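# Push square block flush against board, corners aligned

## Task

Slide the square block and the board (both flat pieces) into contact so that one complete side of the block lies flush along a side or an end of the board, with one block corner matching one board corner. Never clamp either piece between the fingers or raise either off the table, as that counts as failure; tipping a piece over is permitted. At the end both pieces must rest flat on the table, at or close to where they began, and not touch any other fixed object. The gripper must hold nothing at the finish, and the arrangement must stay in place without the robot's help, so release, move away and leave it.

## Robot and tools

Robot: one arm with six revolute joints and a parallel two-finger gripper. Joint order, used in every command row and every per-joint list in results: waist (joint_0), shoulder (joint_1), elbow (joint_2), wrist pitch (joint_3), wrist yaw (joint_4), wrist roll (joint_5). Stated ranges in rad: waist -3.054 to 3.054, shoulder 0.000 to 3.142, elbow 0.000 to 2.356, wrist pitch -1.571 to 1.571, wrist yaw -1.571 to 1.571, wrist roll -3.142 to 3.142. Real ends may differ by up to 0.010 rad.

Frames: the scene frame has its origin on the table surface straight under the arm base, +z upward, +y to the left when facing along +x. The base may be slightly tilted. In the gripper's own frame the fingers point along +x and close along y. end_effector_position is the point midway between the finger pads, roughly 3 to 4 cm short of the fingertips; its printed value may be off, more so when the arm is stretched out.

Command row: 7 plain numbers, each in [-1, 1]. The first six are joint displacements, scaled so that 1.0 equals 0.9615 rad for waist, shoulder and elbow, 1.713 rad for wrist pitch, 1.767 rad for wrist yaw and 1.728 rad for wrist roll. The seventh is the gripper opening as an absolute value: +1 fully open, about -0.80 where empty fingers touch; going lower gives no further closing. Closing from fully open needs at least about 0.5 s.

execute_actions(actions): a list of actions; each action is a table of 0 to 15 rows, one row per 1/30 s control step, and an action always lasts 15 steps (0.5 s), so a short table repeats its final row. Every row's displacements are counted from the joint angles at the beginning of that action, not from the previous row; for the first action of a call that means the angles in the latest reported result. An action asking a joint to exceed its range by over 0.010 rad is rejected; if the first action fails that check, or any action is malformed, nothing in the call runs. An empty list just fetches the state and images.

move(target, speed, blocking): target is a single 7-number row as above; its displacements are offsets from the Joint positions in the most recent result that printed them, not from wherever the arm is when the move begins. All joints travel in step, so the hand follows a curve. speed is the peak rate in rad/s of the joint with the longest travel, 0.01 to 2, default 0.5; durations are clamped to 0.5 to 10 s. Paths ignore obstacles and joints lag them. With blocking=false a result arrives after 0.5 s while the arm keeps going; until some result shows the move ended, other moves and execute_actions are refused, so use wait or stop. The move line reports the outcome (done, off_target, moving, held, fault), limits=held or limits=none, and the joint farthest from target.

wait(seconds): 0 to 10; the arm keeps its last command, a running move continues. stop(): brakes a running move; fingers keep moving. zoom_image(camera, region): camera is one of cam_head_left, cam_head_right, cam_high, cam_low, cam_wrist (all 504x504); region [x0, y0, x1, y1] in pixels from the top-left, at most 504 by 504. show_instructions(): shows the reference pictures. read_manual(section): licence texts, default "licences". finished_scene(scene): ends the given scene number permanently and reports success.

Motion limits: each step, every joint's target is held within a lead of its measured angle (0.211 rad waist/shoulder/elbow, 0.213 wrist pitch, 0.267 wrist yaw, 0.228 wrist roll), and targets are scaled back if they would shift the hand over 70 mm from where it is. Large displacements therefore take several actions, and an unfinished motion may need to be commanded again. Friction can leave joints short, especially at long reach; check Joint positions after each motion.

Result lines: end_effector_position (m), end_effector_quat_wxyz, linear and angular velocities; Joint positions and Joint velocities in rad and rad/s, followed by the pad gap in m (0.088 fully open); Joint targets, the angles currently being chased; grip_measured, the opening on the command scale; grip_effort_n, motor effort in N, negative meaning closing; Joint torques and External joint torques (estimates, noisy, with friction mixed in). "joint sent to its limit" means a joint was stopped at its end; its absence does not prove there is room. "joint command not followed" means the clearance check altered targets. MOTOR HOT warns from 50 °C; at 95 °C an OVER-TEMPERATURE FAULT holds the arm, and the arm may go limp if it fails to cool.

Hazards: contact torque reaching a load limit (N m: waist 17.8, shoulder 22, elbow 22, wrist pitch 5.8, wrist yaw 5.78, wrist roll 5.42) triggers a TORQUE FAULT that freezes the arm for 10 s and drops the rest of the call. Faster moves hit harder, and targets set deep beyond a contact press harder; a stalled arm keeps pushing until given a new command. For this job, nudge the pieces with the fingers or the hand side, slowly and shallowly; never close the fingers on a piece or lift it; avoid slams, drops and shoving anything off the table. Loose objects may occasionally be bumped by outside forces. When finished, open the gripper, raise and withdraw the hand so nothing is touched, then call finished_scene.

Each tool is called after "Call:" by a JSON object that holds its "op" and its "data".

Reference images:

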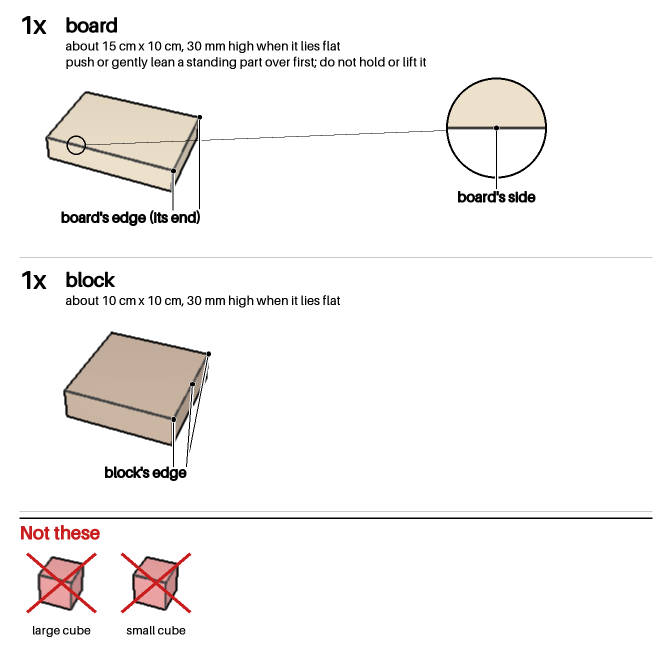

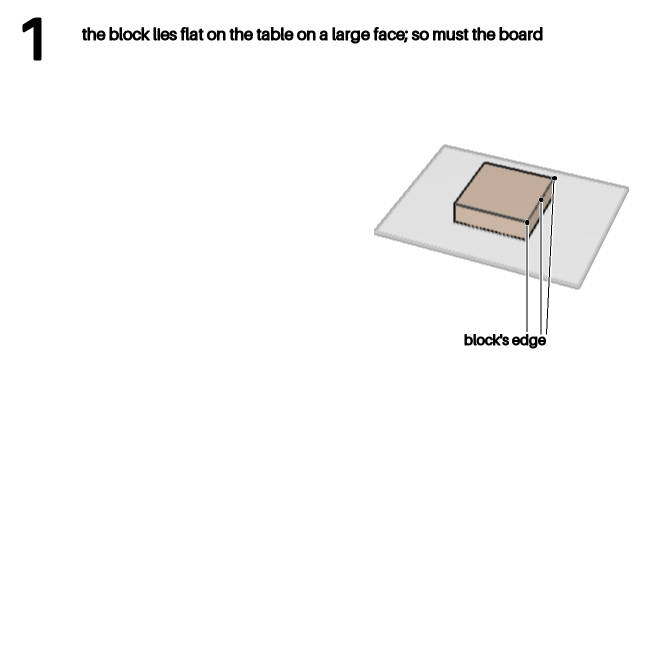

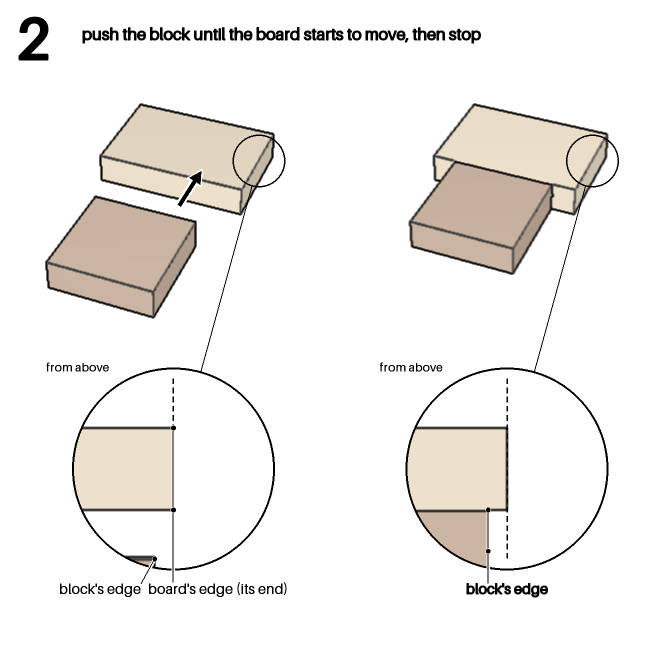

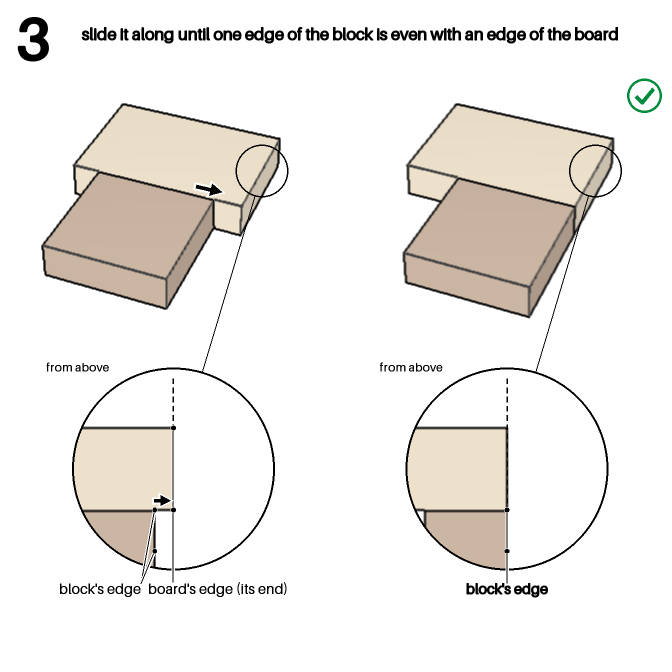

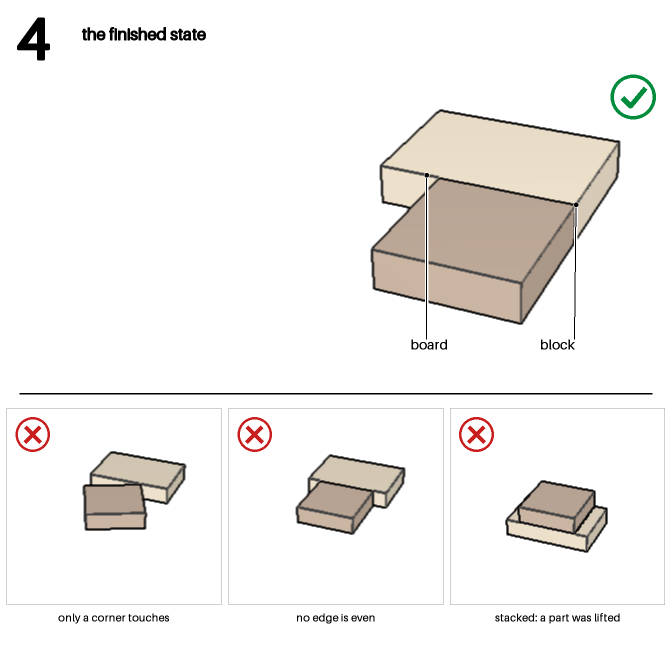

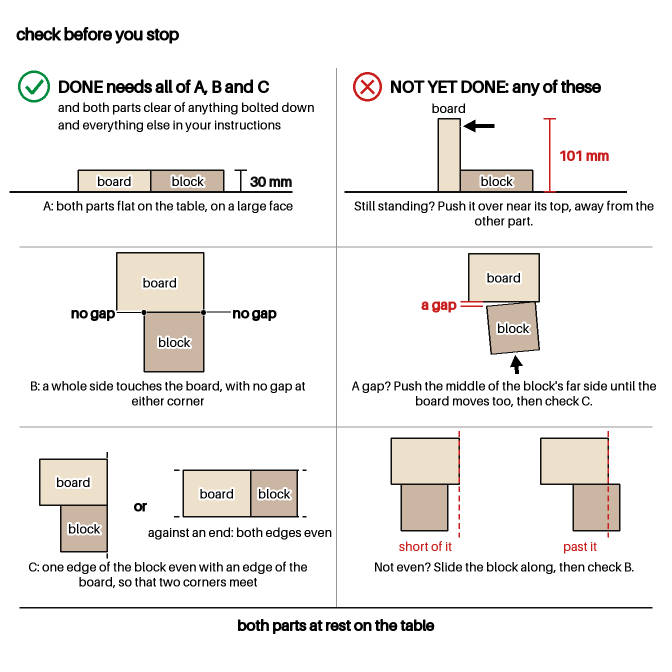

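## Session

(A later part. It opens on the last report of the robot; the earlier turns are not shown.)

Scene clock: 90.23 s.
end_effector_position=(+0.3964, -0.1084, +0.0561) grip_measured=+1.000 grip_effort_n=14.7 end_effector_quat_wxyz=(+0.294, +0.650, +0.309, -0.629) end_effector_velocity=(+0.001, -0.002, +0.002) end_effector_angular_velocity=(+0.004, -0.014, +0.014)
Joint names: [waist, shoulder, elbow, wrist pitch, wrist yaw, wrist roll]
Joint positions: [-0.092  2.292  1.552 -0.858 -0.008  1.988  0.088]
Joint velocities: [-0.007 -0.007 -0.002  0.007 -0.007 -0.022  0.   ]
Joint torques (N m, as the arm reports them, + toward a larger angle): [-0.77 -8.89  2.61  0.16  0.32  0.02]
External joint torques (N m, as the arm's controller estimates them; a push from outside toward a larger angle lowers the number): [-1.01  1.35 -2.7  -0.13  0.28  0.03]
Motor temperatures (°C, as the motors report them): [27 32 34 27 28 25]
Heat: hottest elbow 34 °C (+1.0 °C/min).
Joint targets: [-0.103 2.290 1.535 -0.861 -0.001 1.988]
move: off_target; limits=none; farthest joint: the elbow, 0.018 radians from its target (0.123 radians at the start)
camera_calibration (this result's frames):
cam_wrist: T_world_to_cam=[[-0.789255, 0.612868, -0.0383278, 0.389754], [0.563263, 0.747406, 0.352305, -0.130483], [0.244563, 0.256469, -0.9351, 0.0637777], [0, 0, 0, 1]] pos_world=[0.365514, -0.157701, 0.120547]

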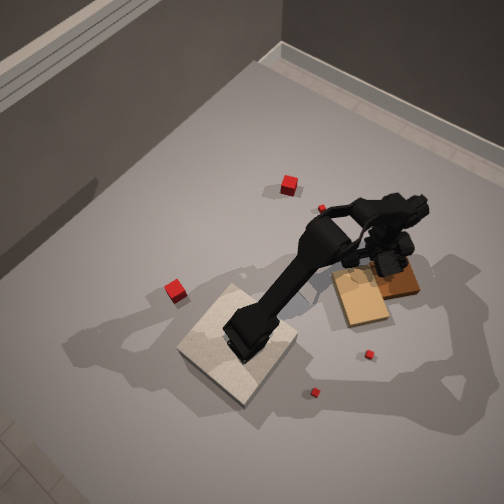

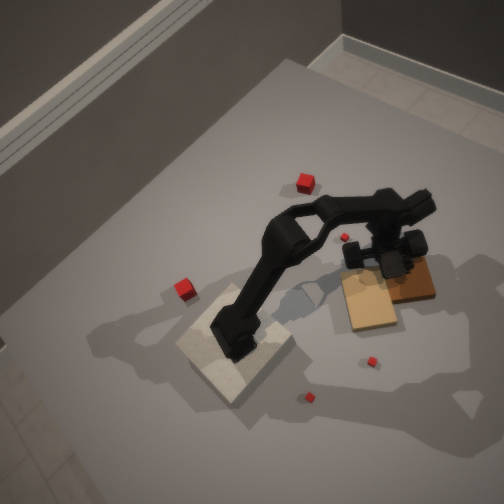

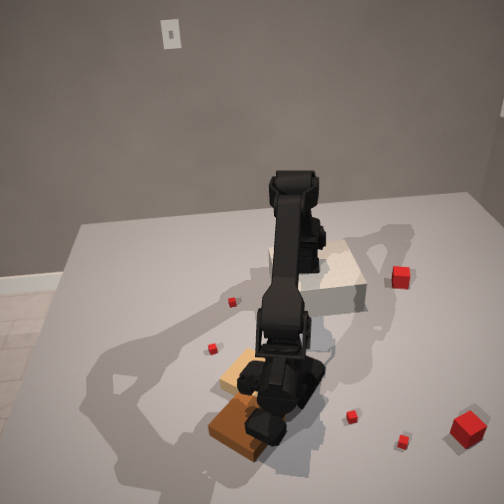

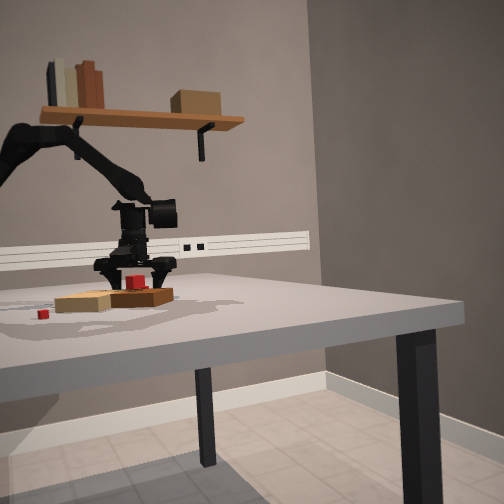

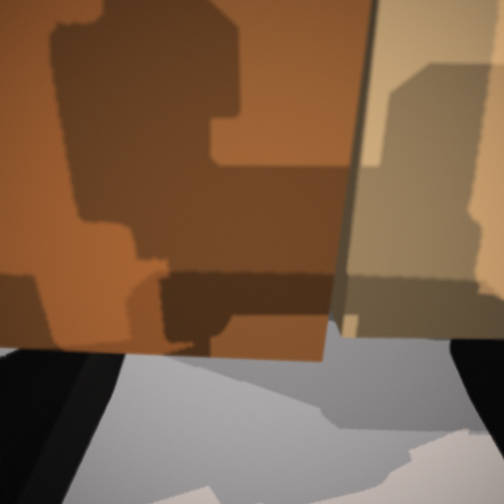

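Call:
{"op": "move", "data": {"target": [-0.027,-0.011,-0.033,0.002,0.004,-0.01,1], "speed": 0.04}}

Scene clock: 94.47 s.
end_effector_position=(+0.3938, -0.1117, +0.0560) grip_measured=+1.000 grip_effort_n=14.7 end_effector_quat_wxyz=(+0.295, +0.651, +0.311, -0.626) end_effector_velocity=(-0.001, +0.003, +0.000) end_effector_angular_velocity=(+0.009, +0.005, -0.005)
Joint names: [waist, shoulder, elbow, wrist pitch, wrist yaw, wrist roll]
Joint positions: [-0.103  2.284  1.539 -0.85  -0.012  1.973  0.088]
Joint velocities: [ 0.002 -0.002 -0.002 -0.007 -0.007  0.007  0.   ]
Joint torques (N m, as the arm reports them, + toward a larger angle): [-1.17 -8.97  2.44  0.02  0.52 -0.03]
External joint torques (N m, as the arm's controller estimates them; a push from outside toward a larger angle lowers the number): [-1.53  1.18 -2.83 -0.27  0.5  -0.03]
Motor temperatures (°C, as the motors report them): [27 33 33 26 28 25]
Heat: hottest shoulder 33 °C (+0.0 °C/min).
Joint targets: [-0.118 2.281 1.521 -0.855 -0.000 1.971]
move: off_target; limits=none; farthest joint: the elbow, 0.019 radians from its target (0.032 radians at the start)
camera_calibration (this result's frames):
cam_wrist: T_world_to_cam=[[-0.791411, 0.610015, -0.0393839, 0.390297], [0.559008, 0.748295, 0.35716, -0.124996], [0.247344, 0.260645, -0.933212, 0.0644225], [0, 0, 0, 1]] pos_world=[0.362825, -0.161344, 0.120135]

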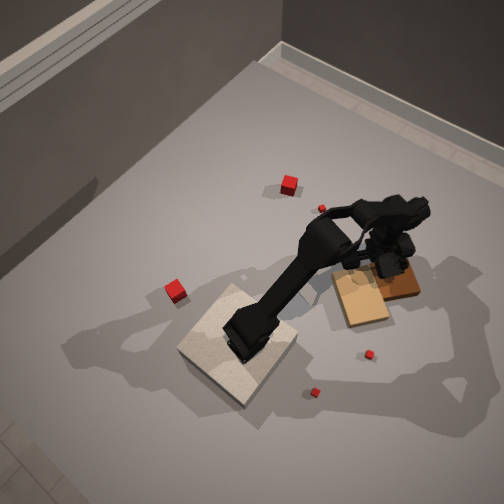

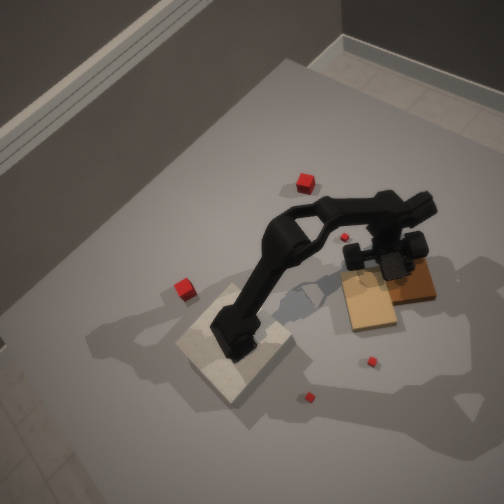

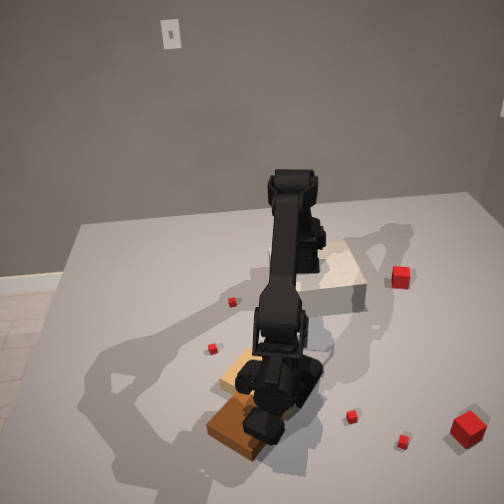

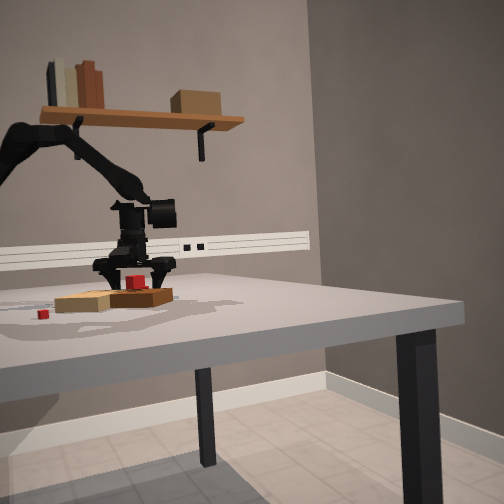

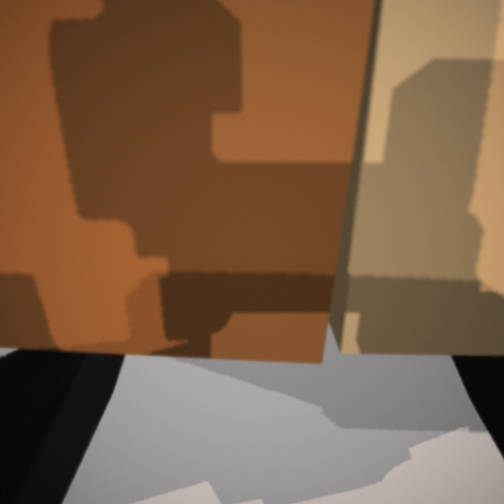

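Call:
{"op": "move", "data": {"target": [0.06,-0.119,0.126,-0.146,0.007,0,1], "speed": 0.4}}

Call:
{"op": "move", "data": {"target": [-0.058,-0.515,-0.79,0.15,0,-0.9,0.6], "speed": 1.1}}

Scene clock: 103.53 s.
end_effector_position=(+0.3898, -0.0905, +0.1250) grip_measured=+1.000 grip_effort_n=14.7 end_effector_quat_wxyz=(+0.310, +0.632, +0.332, -0.628) end_effector_velocity=(-0.005, +0.001, +0.000) end_effector_angular_velocity=(+0.012, +0.020, +0.005)
Joint names: [waist, shoulder, elbow, wrist pitch, wrist yaw, wrist roll]
Joint positions: [-0.047  2.178  1.654 -1.098 -0.002  1.973  0.088]
Joint velocities: [-0.002 -0.002 -0.002 -0.022 -0.007 -0.007  0.   ]
Joint torques (N m, as the arm reports them, + toward a larger angle): [ 0.45 -9.13  5.29  0.16  0.14  0.05]
External joint torques (N m, as the arm's controller estimates them; a push from outside toward a larger angle lowers the number): [ 0.1   0.73 -0.31 -0.05  0.11  0.04]
Motor temperatures (°C, as the motors report them): [27 36 33 26 28 25]
Heat: hottest shoulder 36 °C (+2.0 °C/min).
Joint targets: [-0.046 2.170 1.660 -1.100 0.000 1.973]
move: done; limits=none; farthest joint: the shoulder, 0.008 radians from its target (0.115 radians at the start)
camera_calibration (this result's frames):
cam_wrist: T_world_to_cam=[[-0.825781, 0.563637, -0.0199634, 0.383728], [0.52494, 0.781065, 0.338195, -0.144656], [0.206212, 0.268796, -0.940864, 0.141977], [0, 0, 0, 1]] pos_world=[0.363534, -0.14146, 0.190164]

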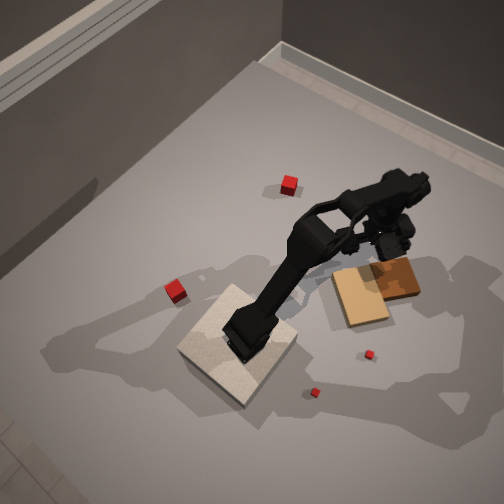

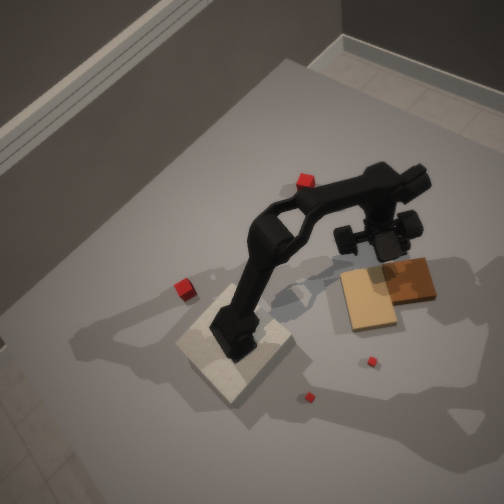

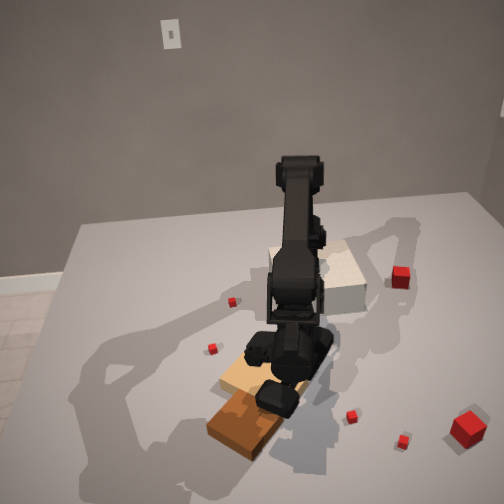

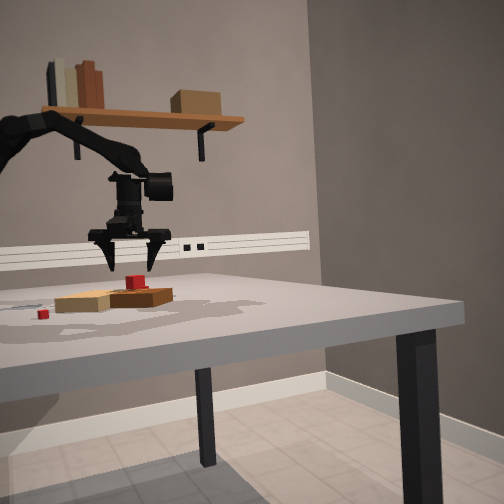

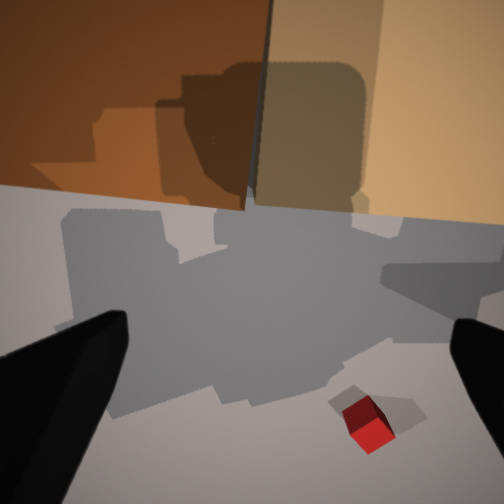

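Scene clock: 105.63 s.
end_effector_position=(+0.2437, -0.0702, +0.1041) grip_measured=+0.603 grip_effort_n=-16.0 end_effector_quat_wxyz=(+0.655, +0.252, +0.673, -0.232) end_effector_velocity=(-0.002, +0.003, -0.001) end_effector_angular_velocity=(+0.025, +0.005, +0.019)
Joint names: [waist, shoulder, elbow, wrist pitch, wrist yaw, wrist roll]
Joint positions: [-0.1    1.692  0.905 -0.843 -0.002  0.421  0.069]
Joint velocities: [-0.002  0.002 -0.002 -0.007 -0.022 -0.022 -0.   ]
Joint torques (N m, as the arm reports them, + toward a larger angle): [ 0.   -5.88  3.21  0.54 -0.01 -0.05]
External joint torques (N m, as the arm's controller estimates them; a push from outside toward a larger angle lowers the number): [-0.18 -0.06 -1.98  0.24  0.01 -0.05]
Motor temperatures (°C, as the motors report them): [27 36 33 26 28 25]
Heat: hottest shoulder 36 °C (+2.0 °C/min).
Joint targets: [-0.102 1.683 0.894 -0.841 -0.002 0.418]
move: done; limits=none; farthest joint: the elbow, 0.010 radians from its target (0.760 radians at the start)
camera_calibration (this result's frames):
cam_wrist: T_world_to_cam=[[-0.620955, -0.781385, -0.0620751, 0.111221], [-0.746753, 0.565639, 0.349875, 0.2168], [-0.238275, 0.263611, -0.934738, 0.254352], [0, 0, 0, 1]] pos_world=[0.291565, -0.102775, 0.168804]

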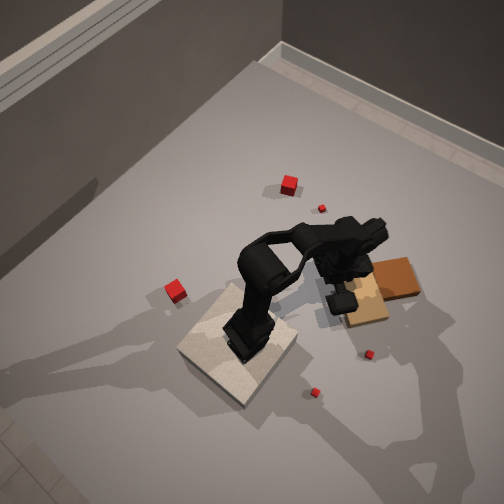

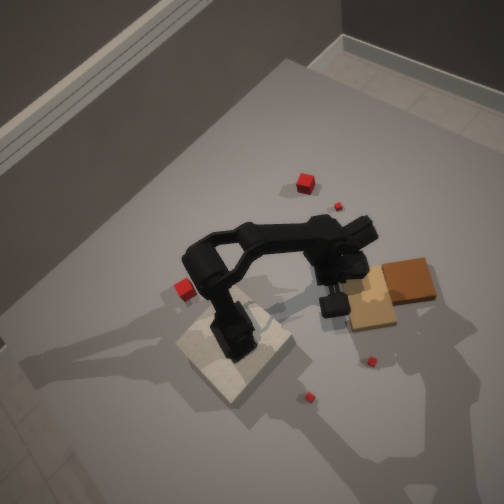

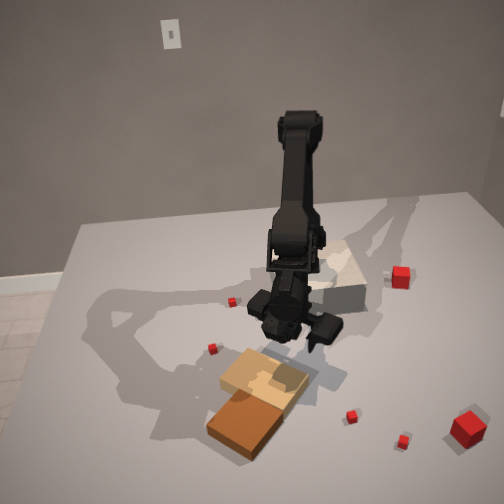

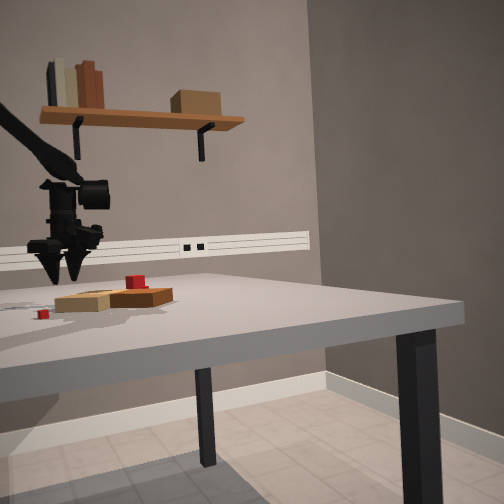

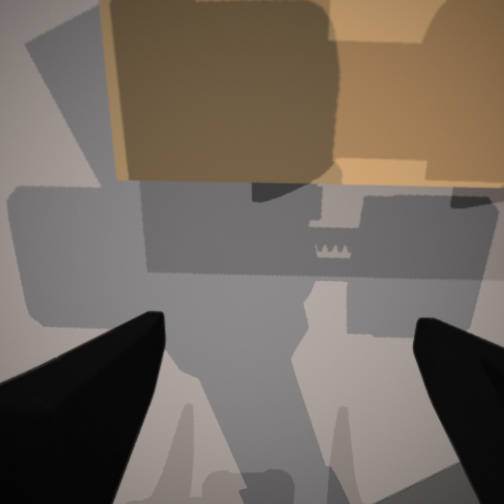

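Call:
{"op": "move", "data": {"target": [-0.003,0.143,-0.114,0.147,0,0,0.6], "speed": 0.4}}

Call:
{"op": "move", "data": {"target": [-0.058,0.12,0.148,-0.016,0,-0.03,0.6], "speed": 0.09}}

Call:
{"op": "move", "data": {"target": [0.03,-0.09,-0.1,0.01,0,0,0.6], "speed": 0.3}}

Call:
{"op": "move", "data": {"target": [0.03,-0.3,0.25,-0.36,0,0,0.6], "speed": 0.7}}

Scene clock: 111.90 s.
end_effector_position=(+0.2485, -0.0702, +0.0530) grip_measured=+0.603 grip_effort_n=-16.0 end_effector_quat_wxyz=(+0.663, +0.253, +0.665, -0.232) end_effector_velocity=(+0.001, +0.001, +0.000) end_effector_angular_velocity=(+0.019, -0.013, -0.000)
Joint names: [waist, shoulder, elbow, wrist pitch, wrist yaw, wrist roll]
Joint positions: [-0.1    1.817  0.804 -0.593 -0.002  0.421  0.069]
Joint velocities: [-0.007 -0.002 -0.002  0.007 -0.022 -0.007 -0.   ]
Joint torques (N m, as the arm reports them, + toward a larger angle): [-0.01 -4.21  2.76  0.56 -0.01  0.04]
External joint torques (N m, as the arm's controller estimates them; a push from outside toward a larger angle lowers the number): [-0.17  1.94 -1.77  0.21  0.    0.04]
Motor temperatures (°C, as the motors report them): [27 36 33 26 28 25]
Heat: hottest shoulder 36 °C (+2.0 °C/min).
Joint targets: [-0.103 1.829 0.795 -0.591 -0.002 0.421]
move: off_target; limits=none; farthest joint: the shoulder, 0.012 radians from its target (0.138 radians at the start)
camera_calibration (this result's frames):
cam_wrist: T_world_to_cam=[[-0.620255, -0.781171, -0.0710991, 0.11135], [-0.753877, 0.568626, 0.329141, 0.241343], [-0.216686, 0.257751, -0.9416, 0.202287], [0, 0, 0, 1]] pos_world=[0.294841, -0.10239, 0.118954]

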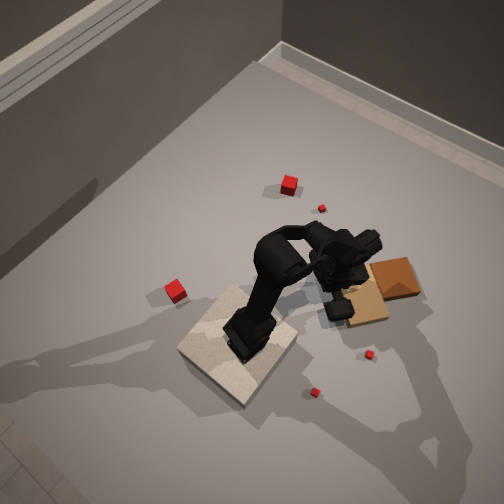

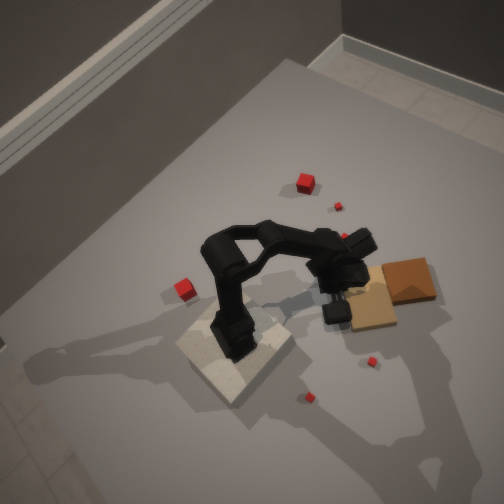

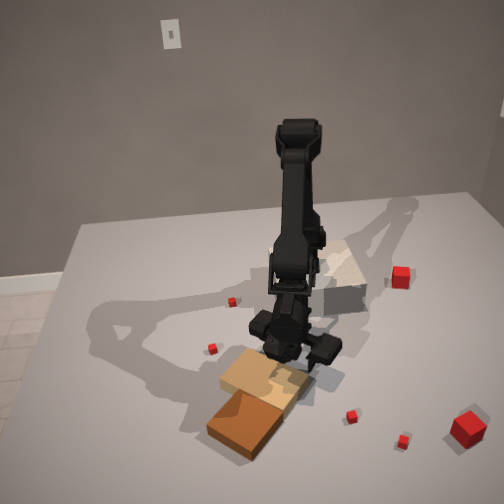

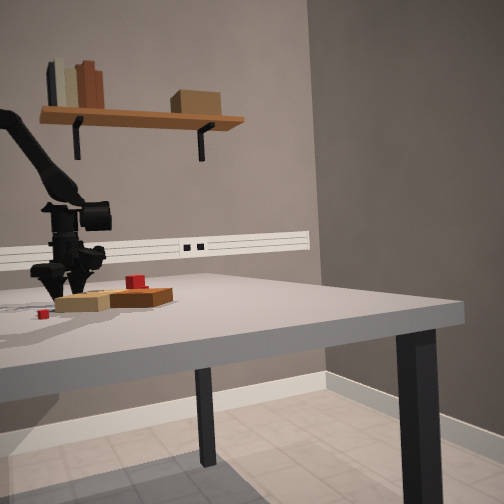

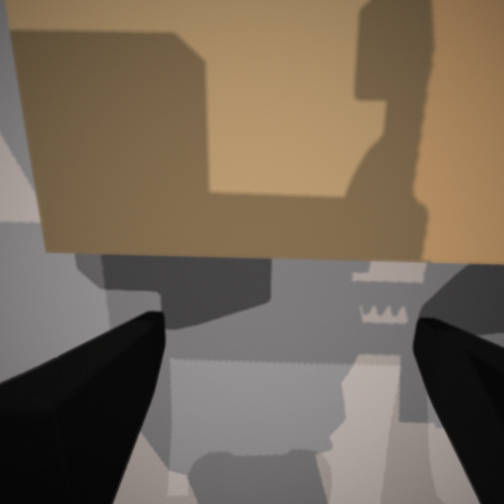

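Scene clock: 113.77 s.
end_effector_position=(+0.2719, -0.0904, +0.0525) grip_measured=+0.603 grip_effort_n=-16.0 end_effector_quat_wxyz=(+0.661, +0.257, +0.667, -0.230) end_effector_velocity=(-0.001, +0.003, +0.000) end_effector_angular_velocity=(+0.023, +0.000, -0.010)
Joint names: [waist, shoulder, elbow, wrist pitch, wrist yaw, wrist roll]
Joint positions: [-0.149  1.912  0.932 -0.633 -0.009  0.374  0.069]
Joint velocities: [-0.002 -0.002 -0.002 -0.007 -0.022  0.007 -0.   ]
Joint torques (N m, as the arm reports them, + toward a larger angle): [-0.45 -4.1   5.11  1.34  0.28 -0.12]
External joint torques (N m, as the arm's controller estimates them; a push from outside toward a larger angle lowers the number): [-0.68  2.91  0.49  1.01  0.3  -0.12]
Motor temperatures (°C, as the motors report them): [27 36 33 26 28 25]
Heat: hottest shoulder 36 °C (+2.0 °C/min).
Joint targets: [-0.156 1.932 0.947 -0.620 -0.002 0.369]
move: off_target; limits=none; farthest joint: the shoulder, 0.020 radians from its target (0.115 radians at the start)
camera_calibration (this result's frames):
cam_wrist: T_world_to_cam=[[-0.622153, -0.779102, -0.0769774, 0.111129], [-0.751548, 0.566803, 0.337506, 0.269375], [-0.21932, 0.267832, -0.938171, 0.213543], [0, 0, 0, 1]] pos_world=[0.318422, -0.123295, 0.117978]

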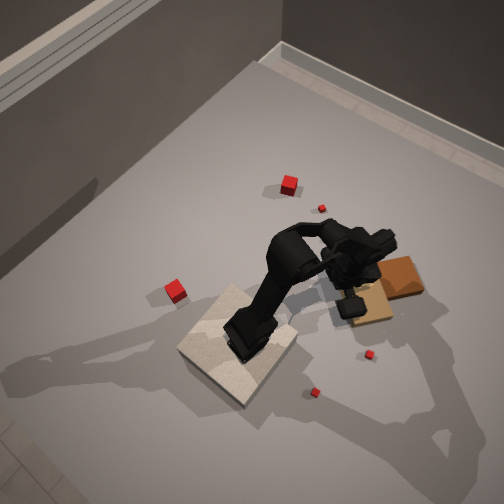

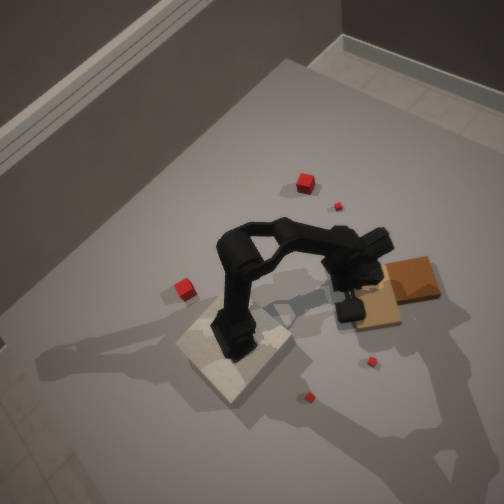

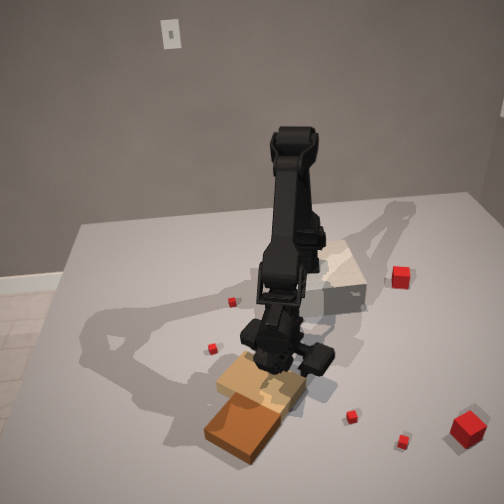

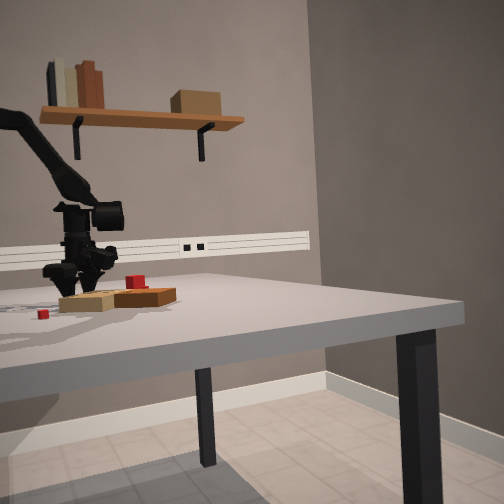

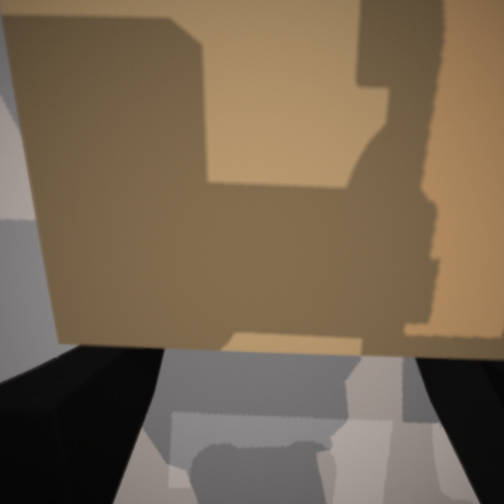

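Scene clock: 114.60 s.
end_effector_position=(+0.2551, -0.0773, +0.0563) grip_measured=+0.603 grip_effort_n=-15.6 end_effector_quat_wxyz=(+0.666, +0.248, +0.668, -0.221) end_effector_velocity=(-0.002, -0.000, +0.000) end_effector_angular_velocity=(+0.010, +0.005, -0.014)
Joint names: [waist, shoulder, elbow, wrist pitch, wrist yaw, wrist roll]
Joint positions: [-0.122  1.835  0.846 -0.618 -0.009  0.374  0.069]
Joint velocities: [-0.007 -0.002 -0.002 -0.007 -0.007  0.007 -0.   ]
Joint torques (N m, as the arm reports them, + toward a larger angle): [ 0.51 -6.3   2.8   0.58 -0.02  0.04]
External joint torques (N m, as the arm's controller estimates them; a push from outside toward a larger angle lowers the number): [ 0.34  0.03 -1.76  0.25 -0.01  0.04]
Motor temperatures (°C, as the motors report them): [27 36 33 26 28 25]
Heat: hottest shoulder 36 °C (+2.0 °C/min).
Joint targets: [-0.120 1.826 0.836 -0.616 -0.009 0.374]
move: done; limits=none; farthest joint: the shoulder, 0.010 radians from its target (0.087 radians at the start)
camera_calibration (this result's frames):
cam_wrist: T_world_to_cam=[[-0.600842, -0.795535, -0.0781875, 0.104527], [-0.768178, 0.547573, 0.331763, 0.251116], [-0.221115, 0.259399, -0.940117, 0.209809], [0, 0, 0, 1]] pos_world=[0.302098, -0.108773, 0.122107]

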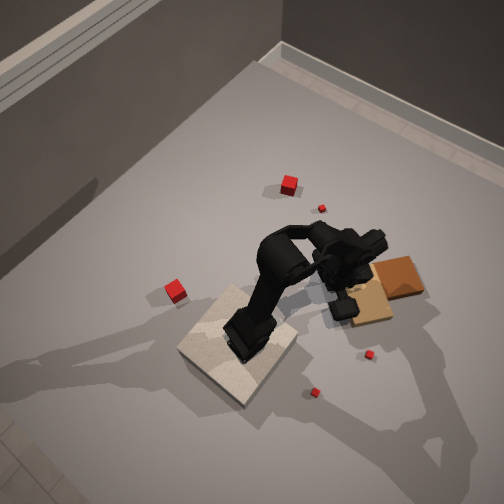

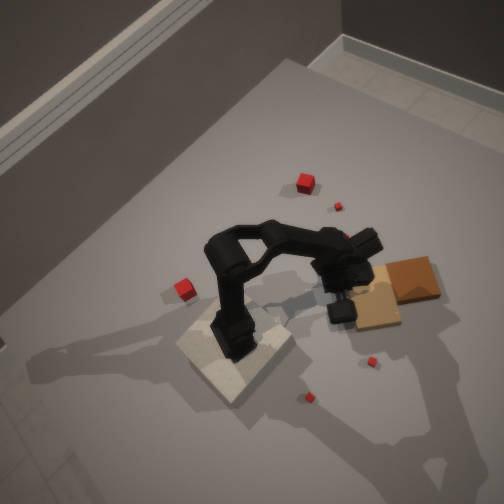

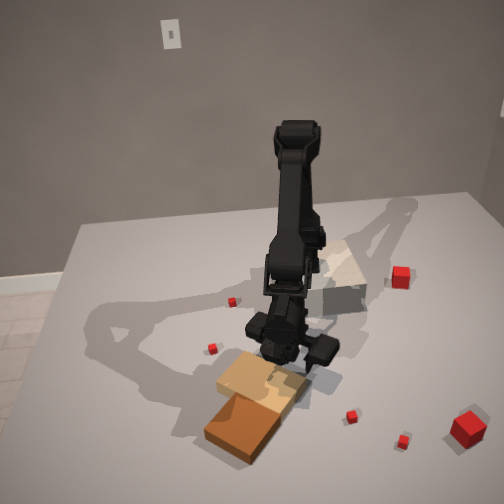

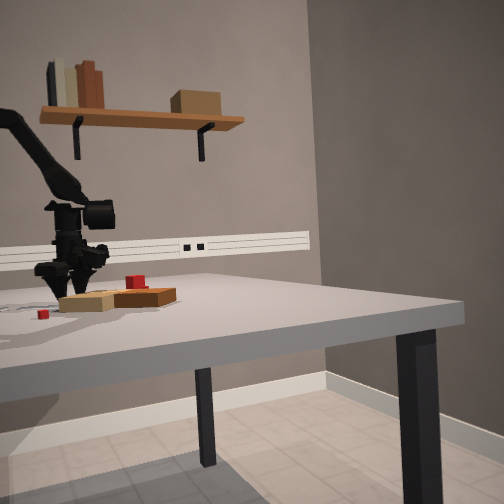

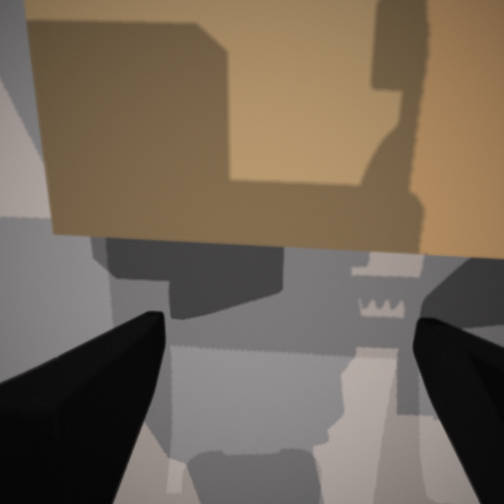

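Scene clock: 116.03 s.
end_effector_position=(+0.2187, -0.0633, +0.1795) grip_measured=+0.603 grip_effort_n=-15.6 end_effector_quat_wxyz=(+0.633, +0.236, +0.705, -0.214) end_effector_velocity=(-0.000, +0.002, +0.001) end_effector_angular_velocity=(+0.008, -0.000, +0.009)
Joint names: [waist, shoulder, elbow, wrist pitch, wrist yaw, wrist roll]
Joint positions: [-0.096  1.553  1.079 -1.233 -0.009  0.374  0.069]
Joint velocities: [ 0.002 -0.002  0.002 -0.007 -0.007 -0.007 -0.   ]
Joint torques (N m, as the arm reports them, + toward a larger angle): [ 0.46 -5.08  5.44  0.09 -0.02  0.04]
External joint torques (N m, as the arm's controller estimates them; a push from outside toward a larger angle lowers the number): [ 0.29  0.13 -0.2  -0.06  0.    0.04]
Motor temperatures (°C, as the motors report them): [27 36 33 26 28 25]
Heat: hottest shoulder 36 °C (+2.0 °C/min).
Joint targets: [-0.094 1.547 1.086 -1.235 -0.009 0.374]
move: done; limits=none; farthest joint: the elbow, 0.008 radians from its target (0.241 radians at the start)
camera_calibration (this result's frames):
cam_wrist: T_world_to_cam=[[-0.583247, -0.811107, -0.0439151, 0.0924154], [-0.748147, 0.515345, 0.417966, 0.152694], [-0.316383, 0.276632, -0.907401, 0.329973], [0, 0, 0, 1]] pos_world=[0.272537, -0.0950127, 0.239655]

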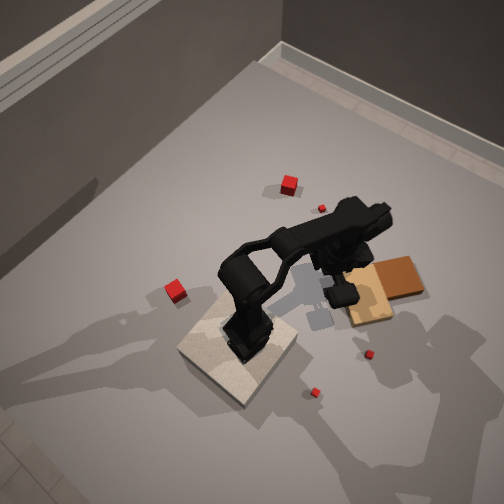

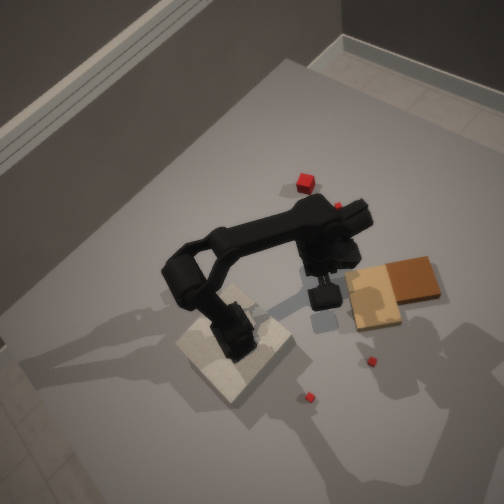

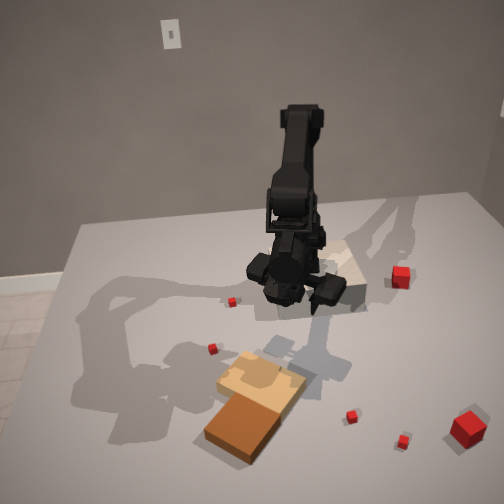

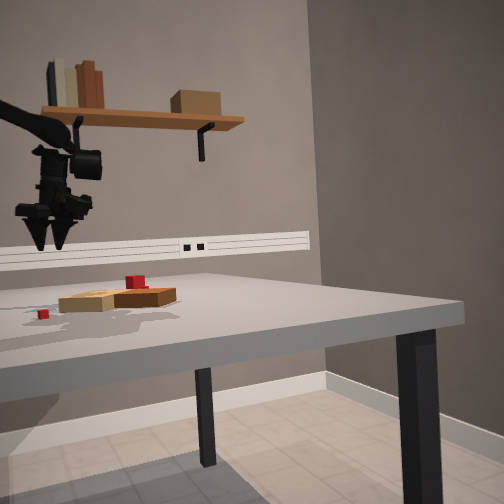

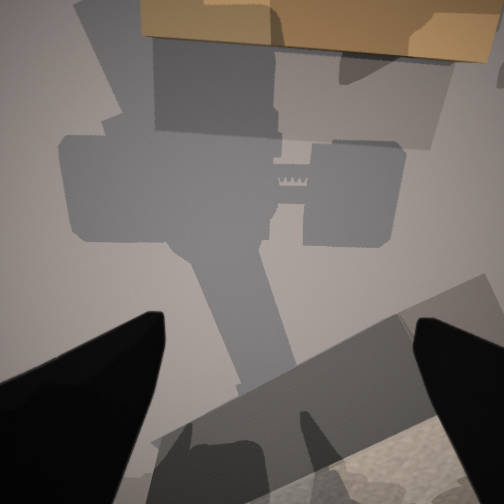

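Call:
{"op": "zoom_image", "data": {"camera": "cam_high", "region": [230,370,310,450]}}

Call:
{"op": "zoom_image", "data": {"camera": "cam_head_right", "region": [360,245,430,315]}}

Region (230, 370, 310, 450) of cam_high's 504x504 image, scaled by 6.300, with more detail than that image has.

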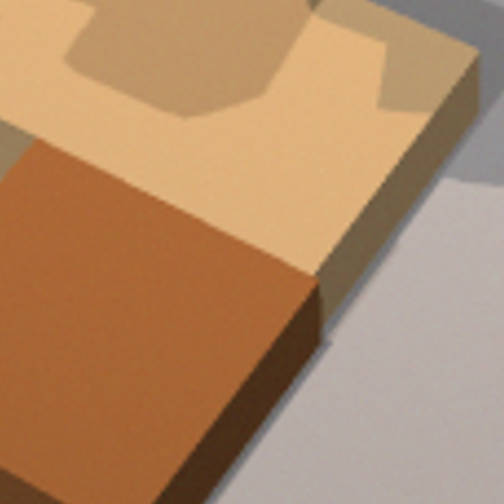

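Region (360, 245, 430, 315) of cam_head_right's 504x504 image, scaled by 7.200, with more detail than that image has.

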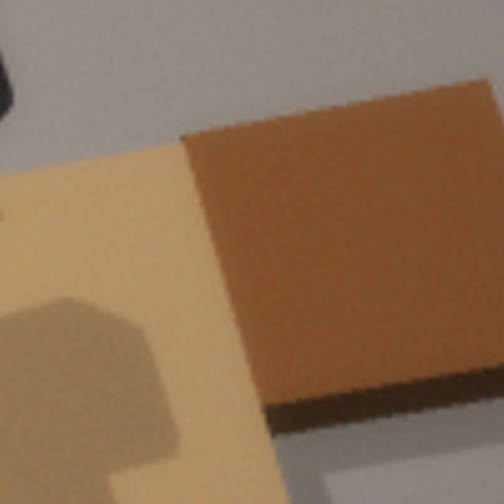

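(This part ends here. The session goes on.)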